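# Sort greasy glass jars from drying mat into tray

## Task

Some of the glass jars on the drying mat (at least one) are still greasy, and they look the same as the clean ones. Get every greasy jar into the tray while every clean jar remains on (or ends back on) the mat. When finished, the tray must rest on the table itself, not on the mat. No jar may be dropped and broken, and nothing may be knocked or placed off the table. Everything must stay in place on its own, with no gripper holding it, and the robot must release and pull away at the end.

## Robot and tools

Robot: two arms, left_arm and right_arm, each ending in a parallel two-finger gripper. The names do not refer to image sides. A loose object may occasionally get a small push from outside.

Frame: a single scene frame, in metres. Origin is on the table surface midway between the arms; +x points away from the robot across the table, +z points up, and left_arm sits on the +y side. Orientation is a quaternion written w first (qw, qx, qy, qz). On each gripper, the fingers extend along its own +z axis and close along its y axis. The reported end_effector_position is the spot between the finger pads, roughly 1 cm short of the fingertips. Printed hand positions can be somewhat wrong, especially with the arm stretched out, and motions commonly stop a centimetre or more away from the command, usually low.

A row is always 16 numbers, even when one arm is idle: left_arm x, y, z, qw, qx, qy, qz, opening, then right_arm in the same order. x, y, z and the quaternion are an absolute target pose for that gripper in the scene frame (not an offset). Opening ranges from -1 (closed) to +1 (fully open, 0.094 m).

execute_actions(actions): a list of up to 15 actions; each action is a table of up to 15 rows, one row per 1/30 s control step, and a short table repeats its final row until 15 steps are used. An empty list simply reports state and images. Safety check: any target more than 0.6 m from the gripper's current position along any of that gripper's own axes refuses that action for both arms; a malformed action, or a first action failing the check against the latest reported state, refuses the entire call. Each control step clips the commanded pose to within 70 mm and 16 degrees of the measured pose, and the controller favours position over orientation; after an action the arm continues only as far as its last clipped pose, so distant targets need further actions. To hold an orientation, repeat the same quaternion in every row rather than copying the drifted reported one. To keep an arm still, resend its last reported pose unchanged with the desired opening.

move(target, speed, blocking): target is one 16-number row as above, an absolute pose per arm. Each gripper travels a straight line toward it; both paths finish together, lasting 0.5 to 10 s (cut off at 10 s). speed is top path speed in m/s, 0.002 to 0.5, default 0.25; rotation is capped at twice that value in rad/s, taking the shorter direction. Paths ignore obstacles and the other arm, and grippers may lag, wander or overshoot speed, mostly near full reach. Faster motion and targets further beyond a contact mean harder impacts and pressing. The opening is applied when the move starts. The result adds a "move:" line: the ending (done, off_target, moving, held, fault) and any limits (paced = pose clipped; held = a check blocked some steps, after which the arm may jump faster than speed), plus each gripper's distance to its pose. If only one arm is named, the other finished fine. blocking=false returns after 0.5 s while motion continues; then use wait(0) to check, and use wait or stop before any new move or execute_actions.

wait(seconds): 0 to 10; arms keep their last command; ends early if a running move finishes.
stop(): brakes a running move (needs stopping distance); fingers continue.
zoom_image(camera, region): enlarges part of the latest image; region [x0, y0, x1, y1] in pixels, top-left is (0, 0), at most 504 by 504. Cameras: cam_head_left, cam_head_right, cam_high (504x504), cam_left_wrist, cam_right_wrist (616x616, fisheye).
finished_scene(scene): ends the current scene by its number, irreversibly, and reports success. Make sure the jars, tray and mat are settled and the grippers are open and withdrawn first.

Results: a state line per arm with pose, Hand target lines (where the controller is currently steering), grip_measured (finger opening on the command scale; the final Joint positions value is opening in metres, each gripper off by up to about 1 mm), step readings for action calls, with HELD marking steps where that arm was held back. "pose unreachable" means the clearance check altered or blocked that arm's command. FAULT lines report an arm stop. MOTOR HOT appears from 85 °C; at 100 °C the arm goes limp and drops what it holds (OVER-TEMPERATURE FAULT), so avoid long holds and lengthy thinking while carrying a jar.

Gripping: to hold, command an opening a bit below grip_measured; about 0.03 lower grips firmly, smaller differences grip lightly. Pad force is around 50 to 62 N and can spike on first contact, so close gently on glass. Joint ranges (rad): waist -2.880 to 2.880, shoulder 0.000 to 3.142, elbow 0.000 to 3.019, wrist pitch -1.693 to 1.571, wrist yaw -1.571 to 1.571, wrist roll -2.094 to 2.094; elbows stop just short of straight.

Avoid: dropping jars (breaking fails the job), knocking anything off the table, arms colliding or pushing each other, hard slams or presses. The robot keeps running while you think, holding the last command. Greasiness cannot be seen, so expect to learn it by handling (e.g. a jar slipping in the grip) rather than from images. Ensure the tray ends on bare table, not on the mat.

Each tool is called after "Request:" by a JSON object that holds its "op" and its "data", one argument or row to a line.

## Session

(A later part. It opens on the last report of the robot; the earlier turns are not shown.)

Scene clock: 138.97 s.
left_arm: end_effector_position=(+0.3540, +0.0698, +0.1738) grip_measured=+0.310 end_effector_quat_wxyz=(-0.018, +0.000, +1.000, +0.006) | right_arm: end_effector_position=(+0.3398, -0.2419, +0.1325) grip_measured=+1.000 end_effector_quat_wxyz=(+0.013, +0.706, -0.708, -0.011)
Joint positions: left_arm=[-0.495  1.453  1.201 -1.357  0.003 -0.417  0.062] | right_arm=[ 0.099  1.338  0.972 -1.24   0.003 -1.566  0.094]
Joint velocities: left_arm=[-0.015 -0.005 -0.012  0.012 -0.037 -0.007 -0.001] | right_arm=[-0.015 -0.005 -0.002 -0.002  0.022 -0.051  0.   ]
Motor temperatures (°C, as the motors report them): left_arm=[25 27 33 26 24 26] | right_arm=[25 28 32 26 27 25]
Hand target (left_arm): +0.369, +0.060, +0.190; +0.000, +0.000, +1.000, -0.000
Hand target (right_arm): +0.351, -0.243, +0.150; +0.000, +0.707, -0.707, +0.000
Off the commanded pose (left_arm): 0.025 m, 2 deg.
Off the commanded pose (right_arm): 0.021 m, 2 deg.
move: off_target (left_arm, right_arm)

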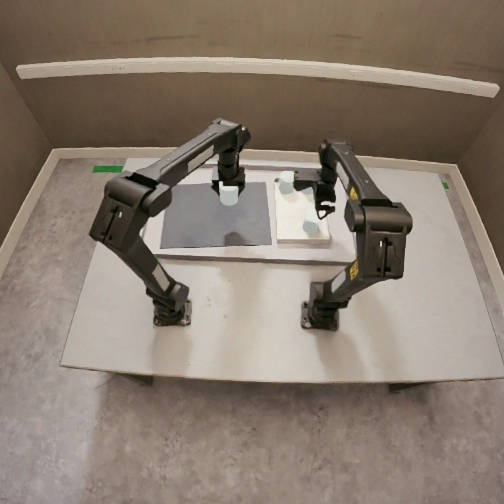

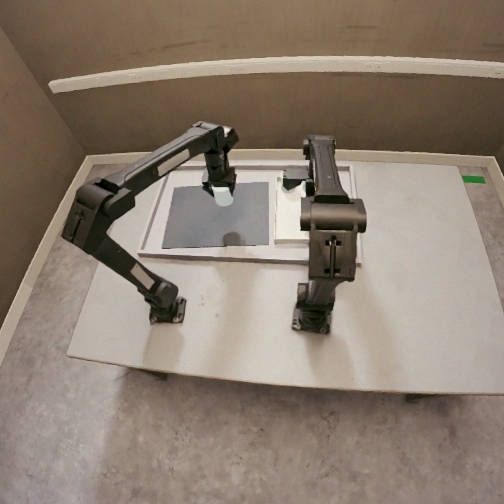

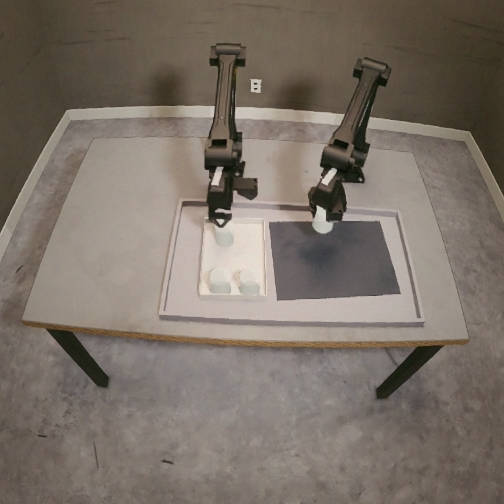

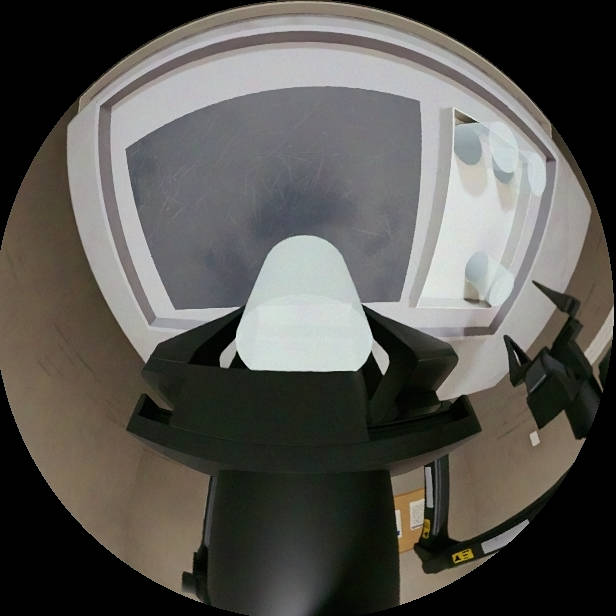

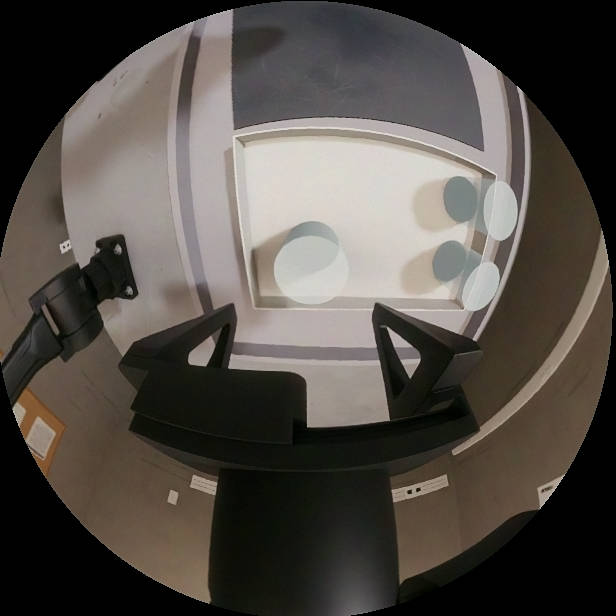

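Request:
{"op": "move", "data": {
  "target": [0.40,-0.163,0.16,0,0,1,0,0.29,0.21,-0.35,0.17,0,-0.7071,0.7071,0,-0.4],
  "speed": 0.15
}}

Request:
{"op": "move", "data": {
  "target": [0.39,-0.153,0.075,0,0,1,0,0.29,0.21,-0.35,0.17,0,-0.7071,0.7071,0,-0.4],
  "speed": 0.08
}}

Scene clock: 141.17 s.
left_arm: end_effector_position=(+0.3887, -0.1485, +0.1434) grip_measured=+0.310 end_effector_quat_wxyz=(-0.017, +0.001, +1.000, +0.013) | right_arm: end_effector_position=(+0.2164, -0.3503, +0.1716) grip_measured=-0.398 end_effector_quat_wxyz=(-0.001, +0.706, -0.708, +0.006)
Joint positions: left_arm=[-0.834  1.862  1.638 -1.389  0.006 -0.754  0.062] | right_arm=[-0.348  0.991  0.814 -1.381  0.003 -2.014  0.028]
Joint velocities: left_arm=[-0.015 -0.005 -0.022  0.022  0.066  0.007 -0.   ] | right_arm=[ 0.005 -0.005 -0.002 -0.007 -0.037 -0.066  0.   ]
Motor temperatures (°C, as the motors report them): left_arm=[25 27 34 26 24 26] | right_arm=[25 28 32 26 27 25]
Hand target (left_arm): +0.398, -0.162, +0.162; -0.000, -0.000, +1.000, -0.001
Hand target (right_arm): +0.209, -0.349, +0.169; +0.002, +0.707, -0.707, -0.002
Off the commanded pose (left_arm): 0.025 m, 2 deg.
Off the commanded pose (right_arm): 0.007 m, 1 deg.
move: off_target (left_arm)

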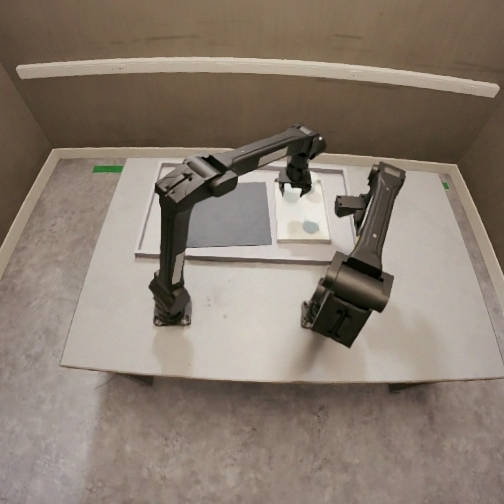

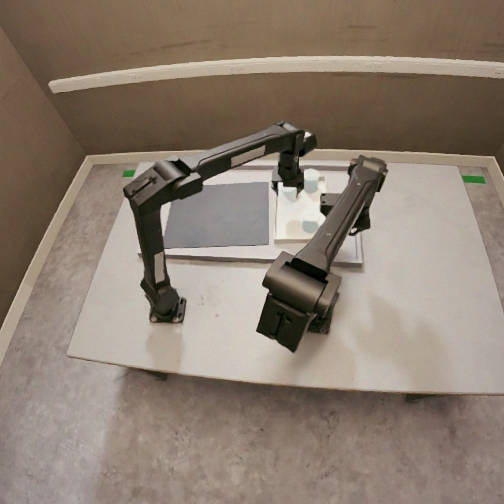

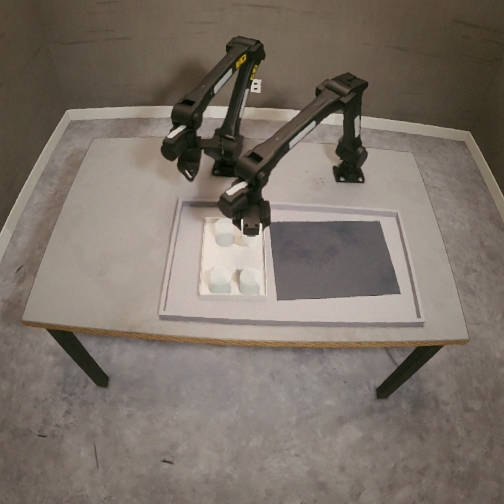

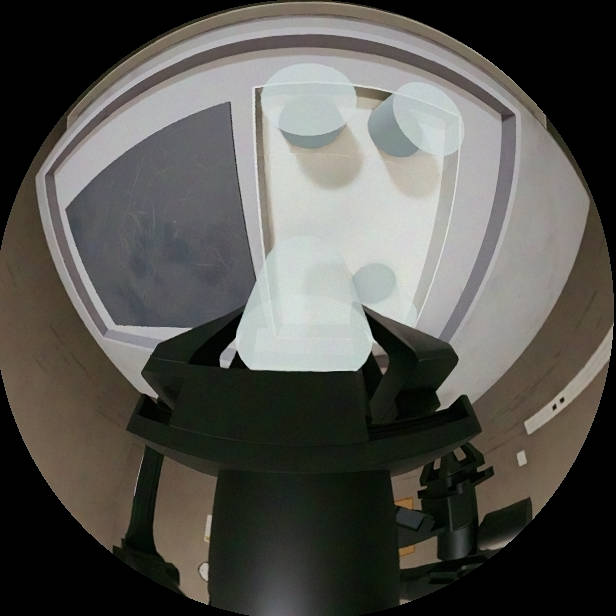

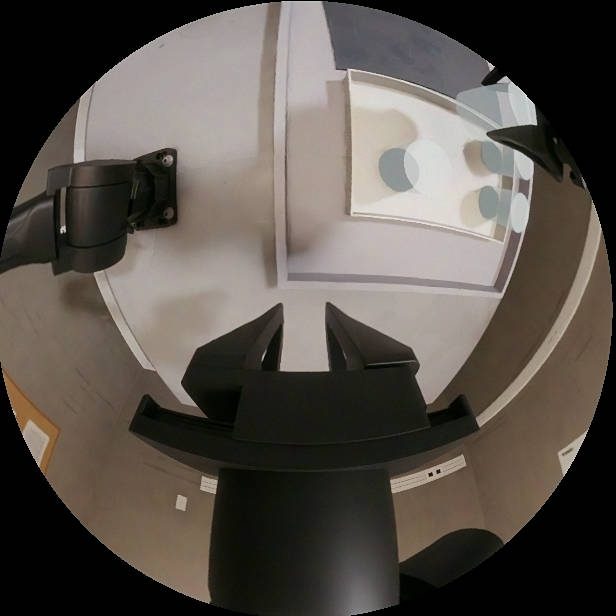

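Scene clock: 142.40 s.
left_arm: end_effector_position=(+0.3894, -0.1487, +0.0748) grip_measured=+0.310 end_effector_quat_wxyz=(-0.006, +0.001, +1.000, +0.003) | right_arm: end_effector_position=(+0.2164, -0.3503, +0.1716) grip_measured=-0.398 end_effector_quat_wxyz=(-0.001, +0.708, -0.706, +0.006)
Joint positions: left_arm=[-0.834  1.9    1.507 -1.191  0.003 -0.754  0.062] | right_arm=[-0.348  0.991  0.814 -1.381  0.003 -2.021  0.028]
Joint velocities: left_arm=[-0.015 -0.005 -0.002 -0.002  0.037  0.066 -0.001] | right_arm=[-0.005 -0.005 -0.007  0.007  0.007  0.022 -0.   ]
Motor temperatures (°C, as the motors report them): left_arm=[25 27 34 26 24 26] | right_arm=[25 28 32 26 27 25]
Hand target (left_arm): +0.391, -0.154, +0.075; +0.000, +0.000, +1.000, +0.000
Hand target (right_arm): +0.210, -0.350, +0.170; -0.000, +0.707, -0.707, -0.000
Off the commanded pose (left_arm): 0.004 m, 1 deg.
Off the commanded pose (right_arm): 0.007 m, 1 deg.
move: done

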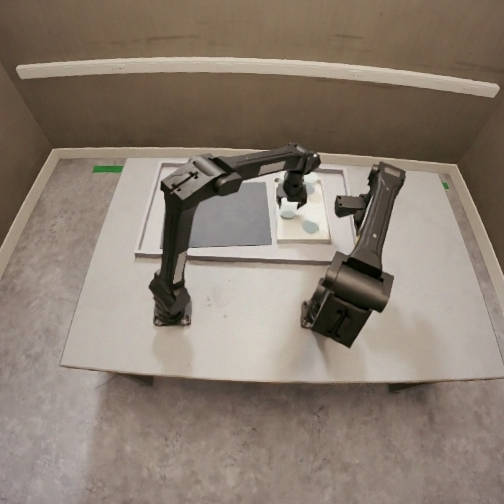

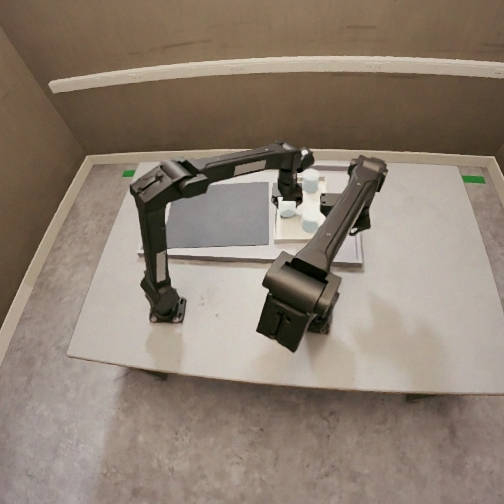

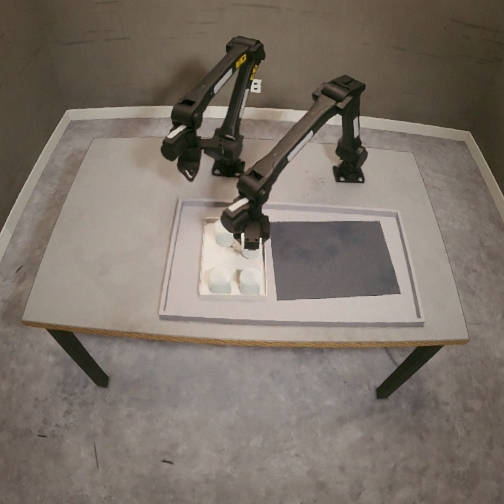

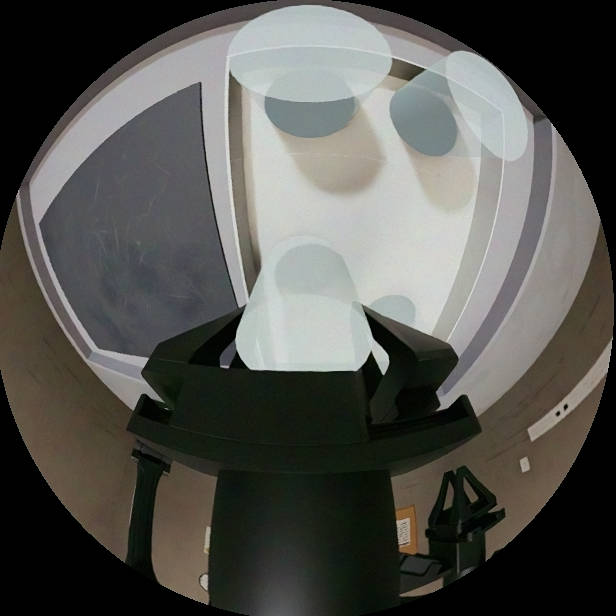

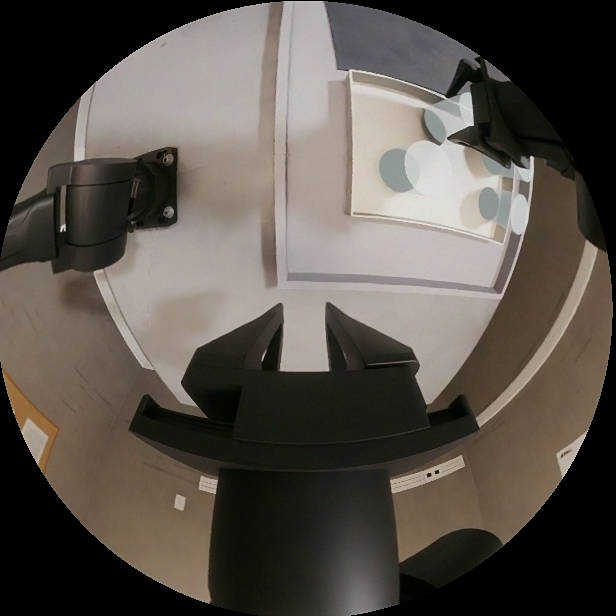

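Request:
{"op": "move", "data": {
  "target": [0.39,-0.162,0.050,0,0,1,0,0.29,0.21,-0.35,0.17,0,-0.7071,0.7071,0,-0.4],
  "speed": 0.03
}}

Request:
{"op": "execute_actions", "data": {
  "actions": [
    [[0.39,-0.160,0.052,0,0,1,0,0.32,0.21,-0.35,0.17,0,-0.7071,0.7071,0,-0.4],[0.39,-0.160,0.052,0,0,1,0,0.335,0.21,-0.35,0.17,0,-0.7071,0.7071,0,-0.4],[0.39,-0.160,0.052,0,0,1,0,0.345,0.21,-0.35,0.17,0,-0.7071,0.7071,0,-0.4],[0.39,-0.160,0.052,0,0,1,0,0.36,0.21,-0.35,0.17,0,-0.7071,0.7071,0,-0.4],[0.39,-0.160,0.052,0,0,1,0,0.40,0.21,-0.35,0.17,0,-0.7071,0.7071,0,-0.4],[0.39,-0.160,0.052,0,0,1,0,0.45,0.21,-0.35,0.17,0,-0.7071,0.7071,0,-0.4],[0.39,-0.160,0.052,0,0,1,0,0.52,0.21,-0.35,0.17,0,-0.7071,0.7071,0,-0.4],[0.39,-0.160,0.052,0,0,1,0,0.6,0.21,-0.35,0.17,0,-0.7071,0.7071,0,-0.4]]
  ]
}}

Scene clock: 143.73 s.
left_arm: end_effector_position=(+0.3950, -0.1539, +0.0566) grip_measured=+0.310 end_effector_quat_wxyz=(-0.001, -0.004, +1.000, -0.000) | right_arm: end_effector_position=(+0.2164, -0.3503, +0.1716) grip_measured=-0.398 end_effector_quat_wxyz=(-0.001, +0.708, -0.706, +0.006)
Joint positions: left_arm=[-0.834  1.93   1.502 -1.143  0.002 -0.764  0.062] | right_arm=[-0.348  0.991  0.814 -1.381  0.003 -2.021  0.028]
Joint velocities: left_arm=[-0.015 -0.005 -0.007 -0.007 -0.11  -0.037 -0.   ] | right_arm=[-0.005  0.015  0.017 -0.002 -0.007  0.037 -0.001]
Motor temperatures (°C, as the motors report them): left_arm=[25 27 33 26 24 26] | right_arm=[25 28 32 26 27 25]
Hand target (left_arm): +0.390, -0.162, +0.050; -0.000, +0.000, +1.000, +0.000
Hand target (right_arm): +0.210, -0.350, +0.170; +0.000, +0.707, -0.707, -0.000
Off the commanded pose (left_arm): 0.012 m, 0 deg.
Off the commanded pose (right_arm): 0.007 m, 1 deg.
move: off_target (left_arm)

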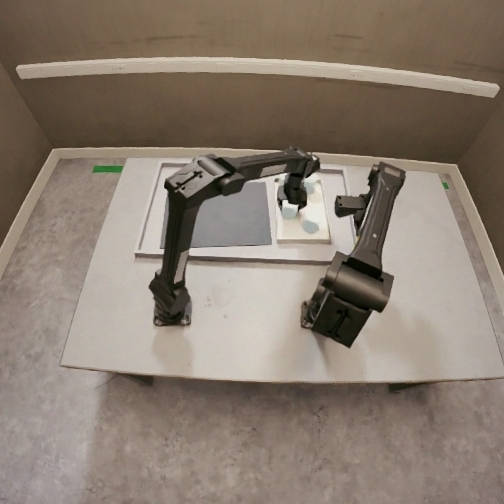

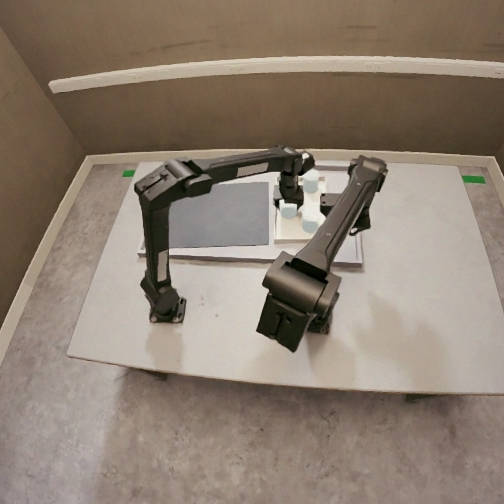

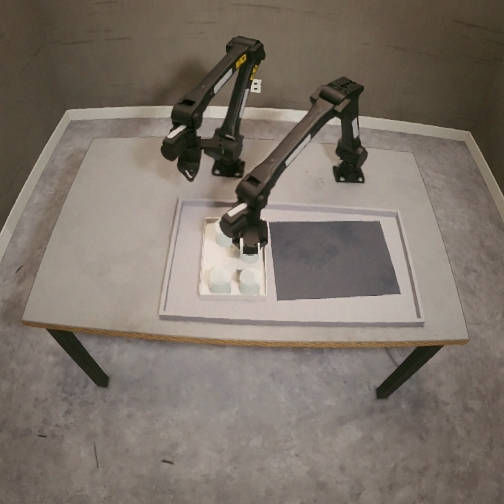

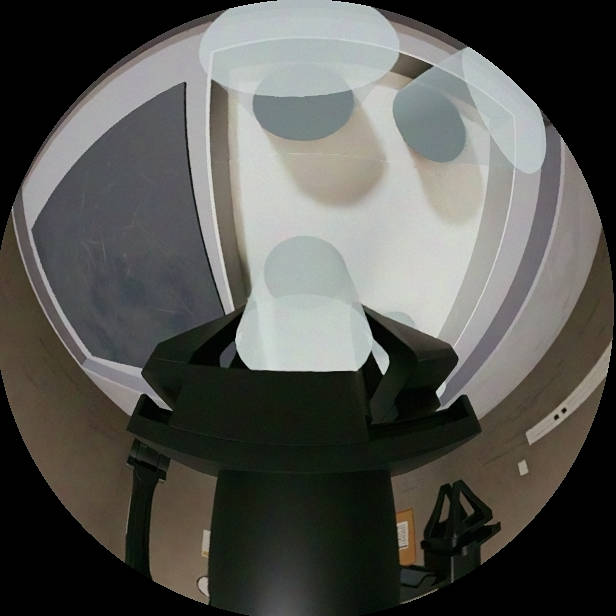

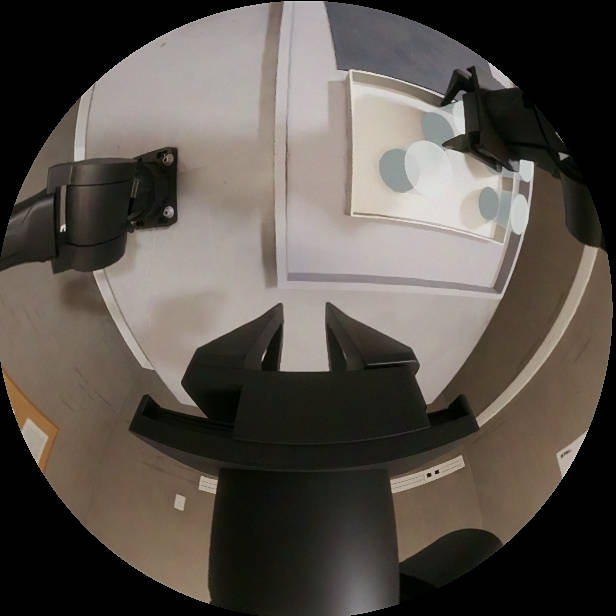

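Scene clock: 144.23 s.
left_arm: end_effector_position=(+0.3941, -0.1531, +0.0556) grip_measured=+0.598 end_effector_quat_wxyz=(-0.002, -0.004, +1.000, +0.001) | right_arm: end_effector_position=(+0.2164, -0.3503, +0.1716) grip_measured=-0.398 end_effector_quat_wxyz=(-0.001, +0.708, -0.706, +0.006)
Joint positions: left_arm=[-0.834  1.93   1.499 -1.143  0.002 -0.764  0.075] | right_arm=[-0.348  0.991  0.814 -1.381  0.003 -2.021  0.028]
Joint velocities: left_arm=[-0.015 -0.015 -0.017 -0.012 -0.022  0.051  0.001] | right_arm=[-0.005 -0.005  0.007  0.002  0.051  0.066  0.001]
Motor temperatures (°C, as the motors report them): left_arm=[25 27 33 26 24 26] | right_arm=[25 28 32 26 27 25]
Hand target (left_arm): +0.390, -0.160, +0.052; -0.000, +0.000, +1.000, -0.000
Hand target (right_arm): +0.210, -0.350, +0.170; +0.000, +0.707, -0.707, -0.000
Off the commanded pose (left_arm): 0.009 m, 1 deg.
Off the commanded pose (right_arm): 0.007 m, 1 deg.
Step readings (end_effector_position):
0: left_arm (+0.3950, -0.1539, +0.0566) | right_arm (+0.2164, -0.3503, +0.1716)
1: left_arm (+0.3950, -0.1539, +0.0566) | right_arm (+0.2164, -0.3503, +0.1716)
2: left_arm (+0.3950, -0.1539, +0.0566) | right_arm (+0.2164, -0.3503, +0.1716)
4: left_arm (+0.3950, -0.1539, +0.0566) | right_arm (+0.2164, -0.3503, +0.1716)
8: left_arm (+0.3942, -0.1532, +0.0557) | right_arm (+0.2164, -0.3503, +0.1716)
15: end_effector_position above

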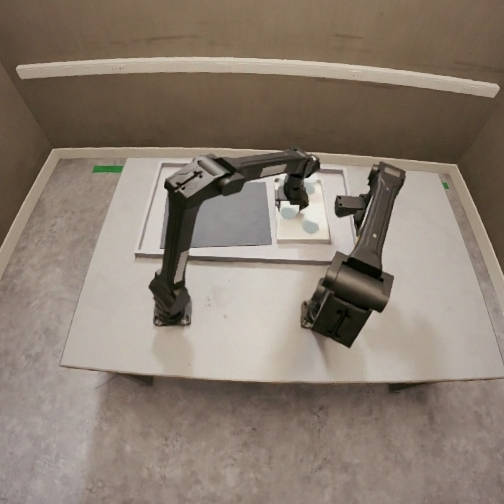

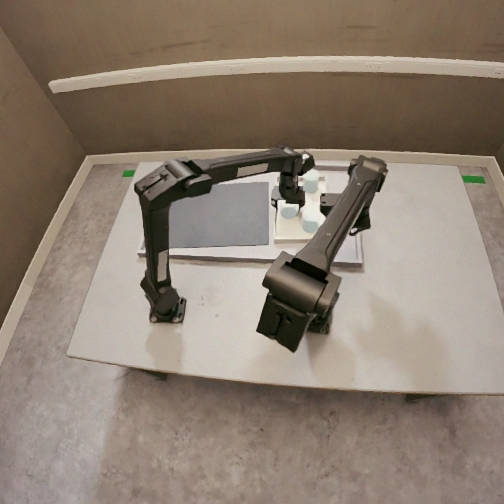

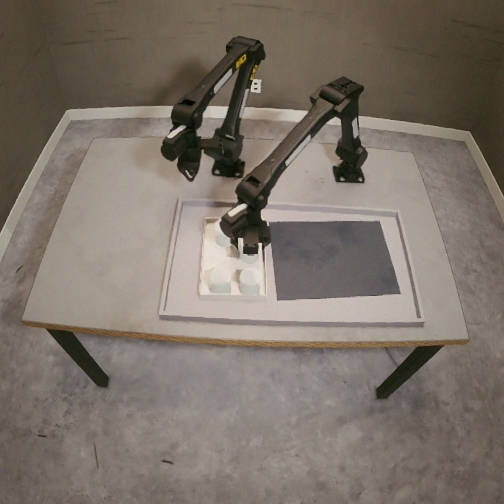

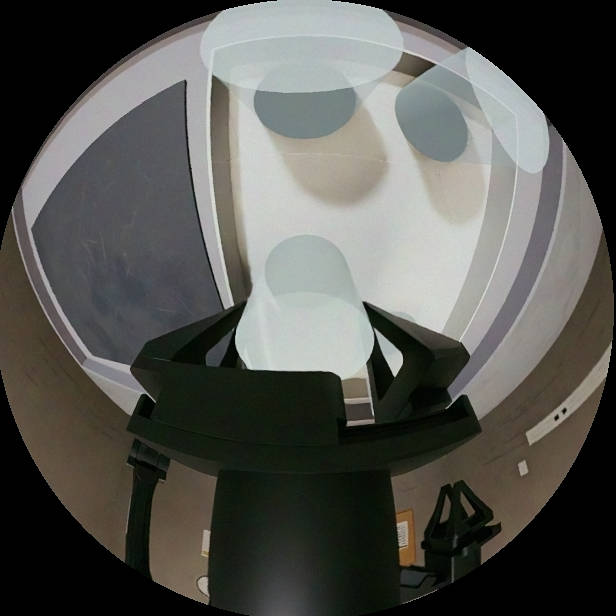

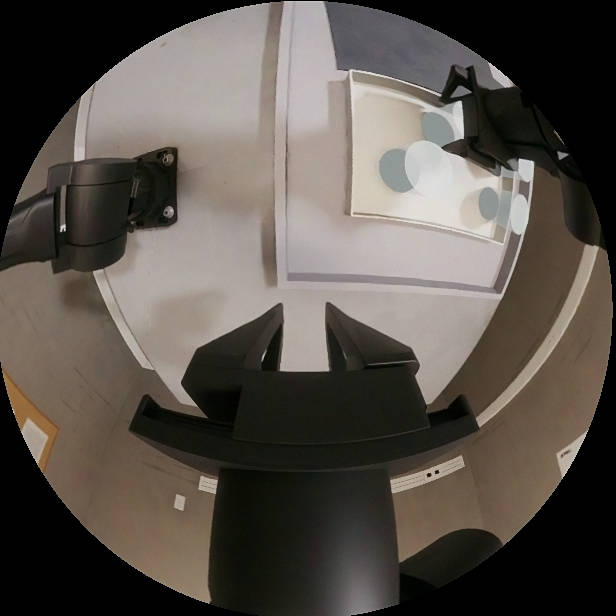

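Request:
{"op": "move", "data": {
  "target": [0.405,-0.163,0.17,0,0,1,0,0.6,0.21,-0.35,0.17,0,-0.7071,0.7071,0,-0.4],
  "speed": 0.12
}}

Request:
{"op": "move", "data": {
  "target": [0.40,0.06,0.20,0,0,1,0,0.7,0.23,-0.26,0.13,0,-0.7071,0.7071,0,-0.4],
  "speed": 0.25
}}

Request:
{"op": "move", "data": {
  "target": [0.40,0.08,0.20,0,0,1,0,0.7,0.268,-0.175,0.09,0,-0.7071,0.7071,0,-0.4],
  "speed": 0.2
}}

Scene clock: 147.37 s.
left_arm: end_effector_position=(+0.3936, -0.1526, +0.1412) grip_measured=+0.598 end_effector_quat_wxyz=(-0.022, -0.004, +1.000, +0.019) | right_arm: end_effector_position=(+0.2164, -0.3503, +0.1716) grip_measured=-0.398 end_effector_quat_wxyz=(-0.001, +0.708, -0.706, +0.006)
Joint positions: left_arm=[-0.834  1.891  1.674 -1.413  0.002 -0.764  0.075] | right_arm=[-0.348  0.991  0.814 -1.381  0.003 -2.021  0.028]
Joint velocities: left_arm=[-0.005  0.005  0.012  0.002 -0.037 -0.037 -0.   ] | right_arm=[-0.015 -0.015  0.012 -0.002  0.037  0.007 -0.001]
Motor temperatures (°C, as the motors report them): left_arm=[25 27 33 26 24 26] | right_arm=[25 28 32 26 27 25]
Hand target (left_arm): +0.402, -0.161, +0.170; +0.000, -0.000, +1.000, -0.000
Hand target (right_arm): +0.210, -0.350, +0.170; +0.000, +0.707, -0.707, -0.000
Off the commanded pose (left_arm): 0.033 m, 3 deg.
Off the commanded pose (right_arm): 0.007 m, 1 deg.
move: off_target (left_arm)

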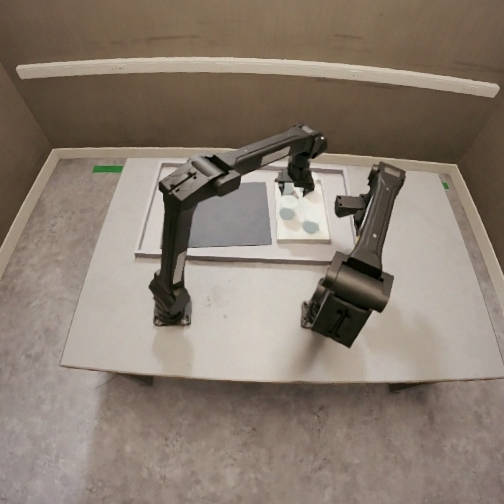

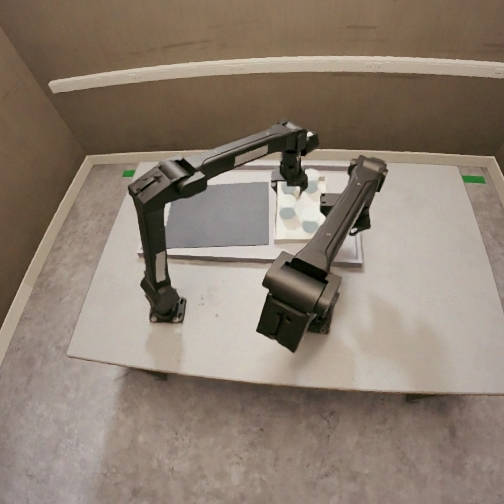

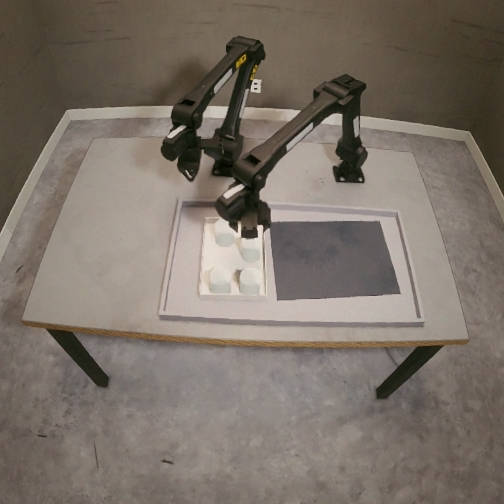

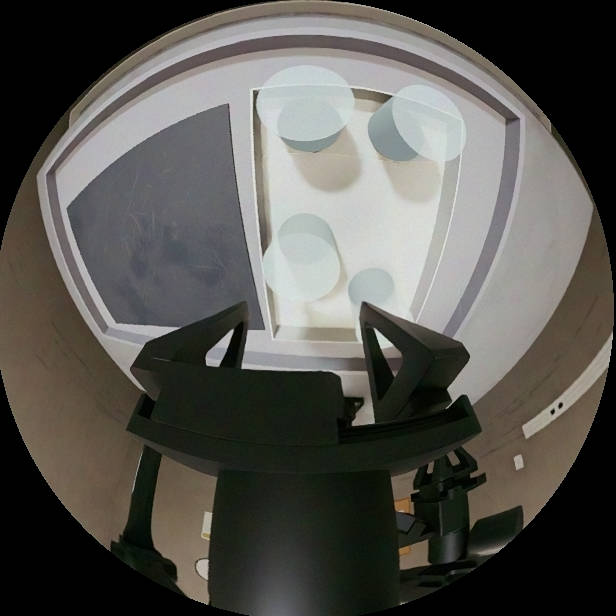

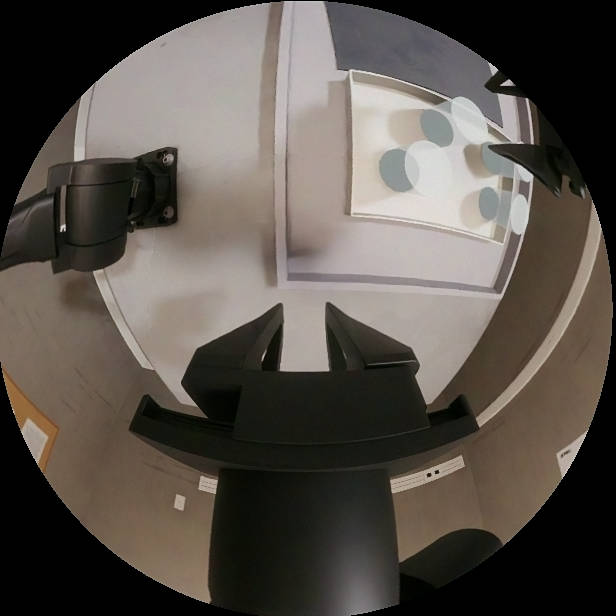

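Scene clock: 148.83 s.
left_arm: end_effector_position=(+0.4027, +0.0603, +0.1910) grip_measured=+0.698 end_effector_quat_wxyz=(-0.004, -0.005, +1.000, +0.006) | right_arm: end_effector_position=(+0.2304, -0.2626, +0.1352) grip_measured=-0.398 end_effector_quat_wxyz=(-0.002, +0.708, -0.706, +0.002)
Joint positions: left_arm=[-0.475  1.551  1.357 -1.389 -0.007 -0.408  0.08 ] | right_arm=[ 0.012  0.991  0.717 -1.291 -0.001 -1.66   0.028]
Joint velocities: left_arm=[-0.015 -0.005 -0.022  0.017  0.007 -0.051 -0.   ] | right_arm=[ 0.005 -0.005 -0.007 -0.012 -0.022 -0.051 -0.001]
Motor temperatures (°C, as the motors report them): left_arm=[25 28 33 26 24 26] | right_arm=[25 28 32 26 27 25]
Hand target (left_arm): +0.400, +0.060, +0.198; +0.001, +0.000, +1.000, +0.002
Hand target (right_arm): +0.231, -0.261, +0.130; -0.001, +0.707, -0.707, +0.002
Off the commanded pose (left_arm): 0.009 m, 1 deg.
Off the commanded pose (right_arm): 0.006 m, 0 deg.
move: done

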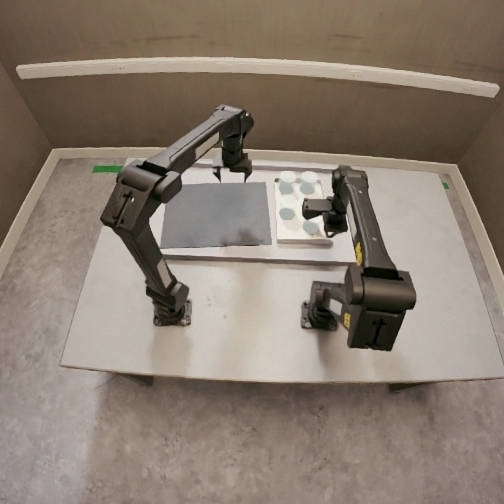

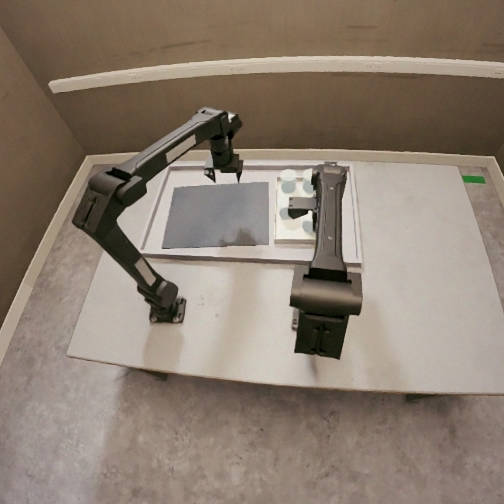

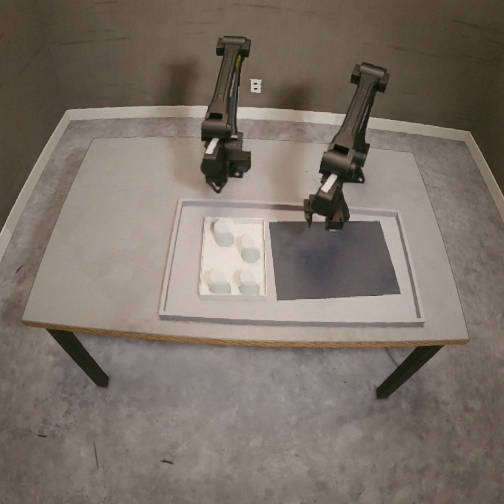

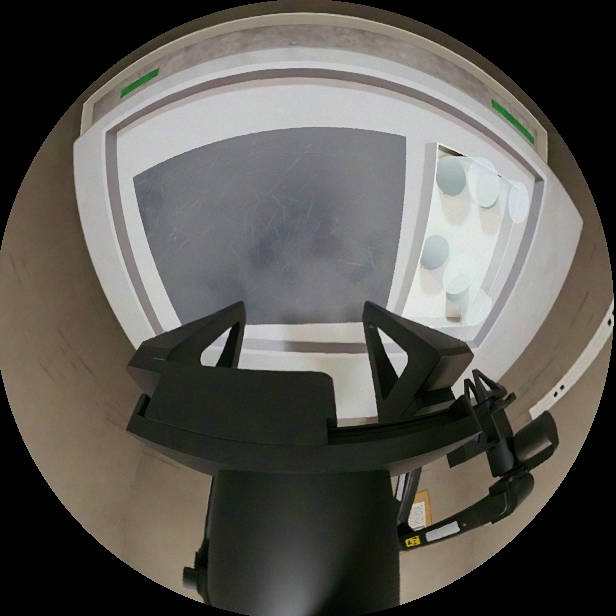

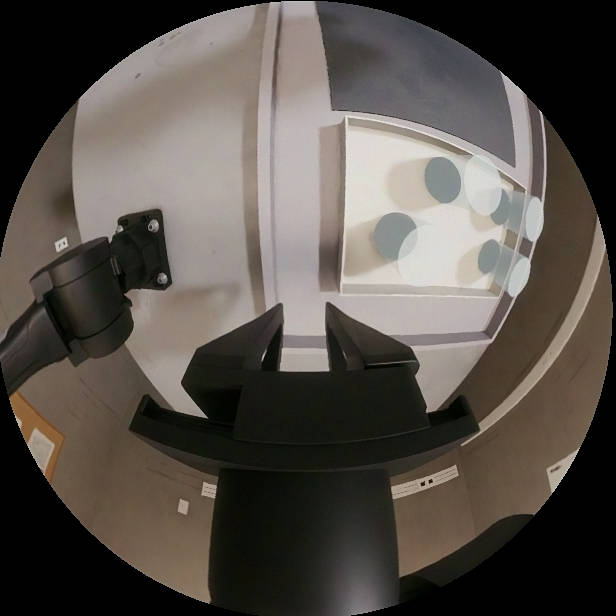

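Scene clock: 149.93 s.
left_arm: end_effector_position=(+0.4005, +0.0743, +0.1897) grip_measured=+0.698 end_effector_quat_wxyz=(-0.008, +0.002, +1.000, +0.005) | right_arm: end_effector_position=(+0.2632, -0.1782, +0.0906) grip_measured=-0.398 end_effector_quat_wxyz=(+0.003, +0.709, -0.705, -0.003)
Joint positions: left_arm=[-0.447  1.537  1.337 -1.389 -0.004 -0.364  0.08 ] | right_arm=[ 0.327  1.178  0.717 -1.119 -0.001 -1.348  0.028]
Joint velocities: left_arm=[ 0.005  0.015 -0.017  0.027 -0.022  0.007 -0.   ] | right_arm=[-0.005 -0.005  0.002  0.007  0.051  0.081  0.   ]
Motor temperatures (°C, as the motors report them): left_arm=[25 28 33 26 24 26] | right_arm=[25 28 32 26 27 25]
Hand target (left_arm): +0.400, +0.080, +0.200; +0.000, -0.000, +1.000, +0.000
Hand target (right_arm): +0.269, -0.176, +0.091; -0.002, +0.707, -0.707, +0.001
Off the commanded pose (left_arm): 0.012 m, 1 deg.
Off the commanded pose (right_arm): 0.006 m, 1 deg.
move: off_target (left_arm)

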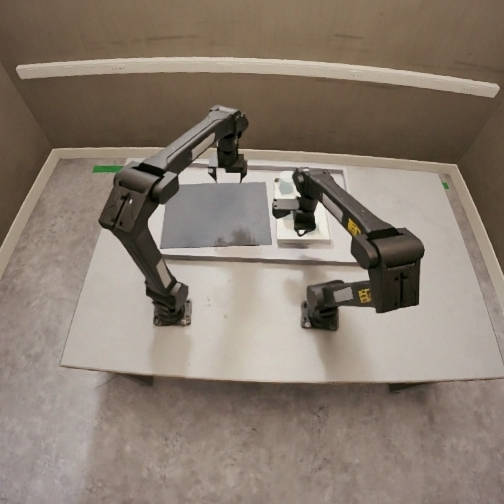

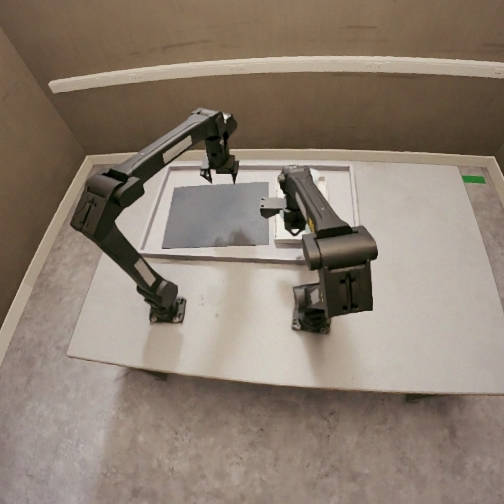

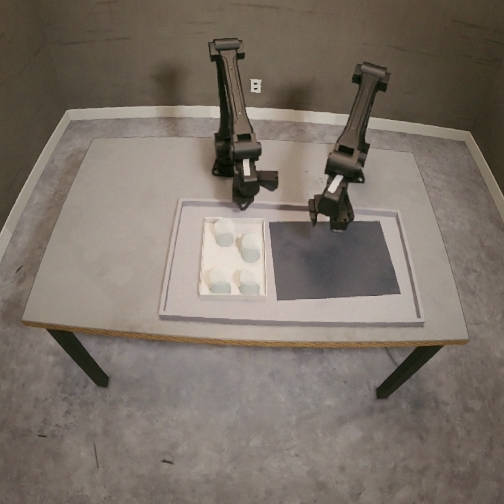

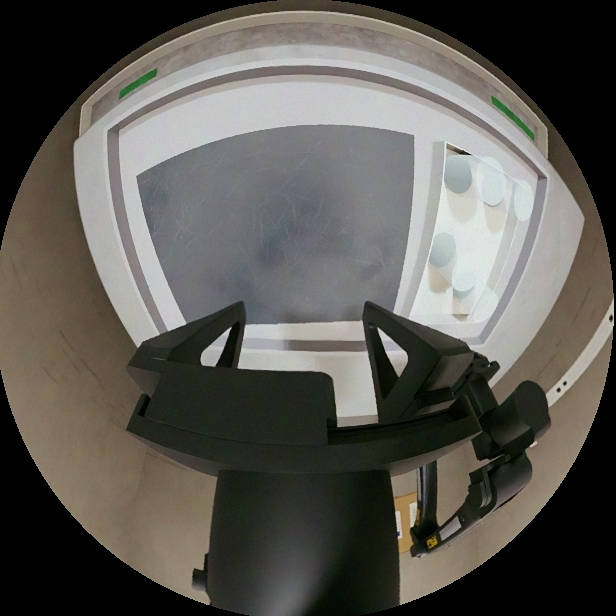

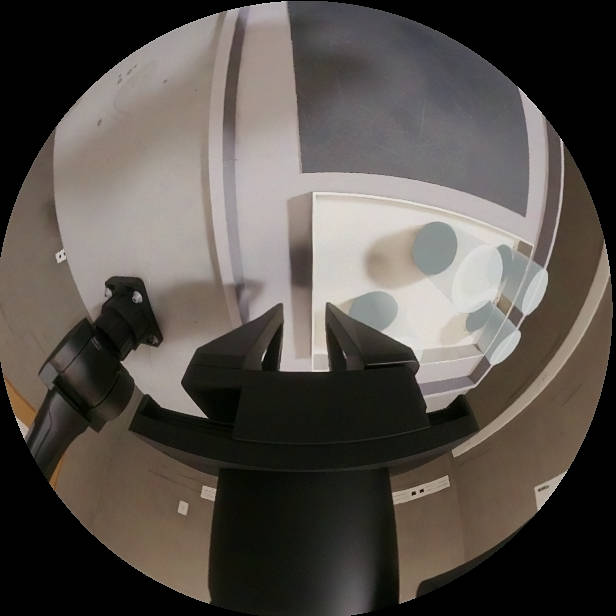

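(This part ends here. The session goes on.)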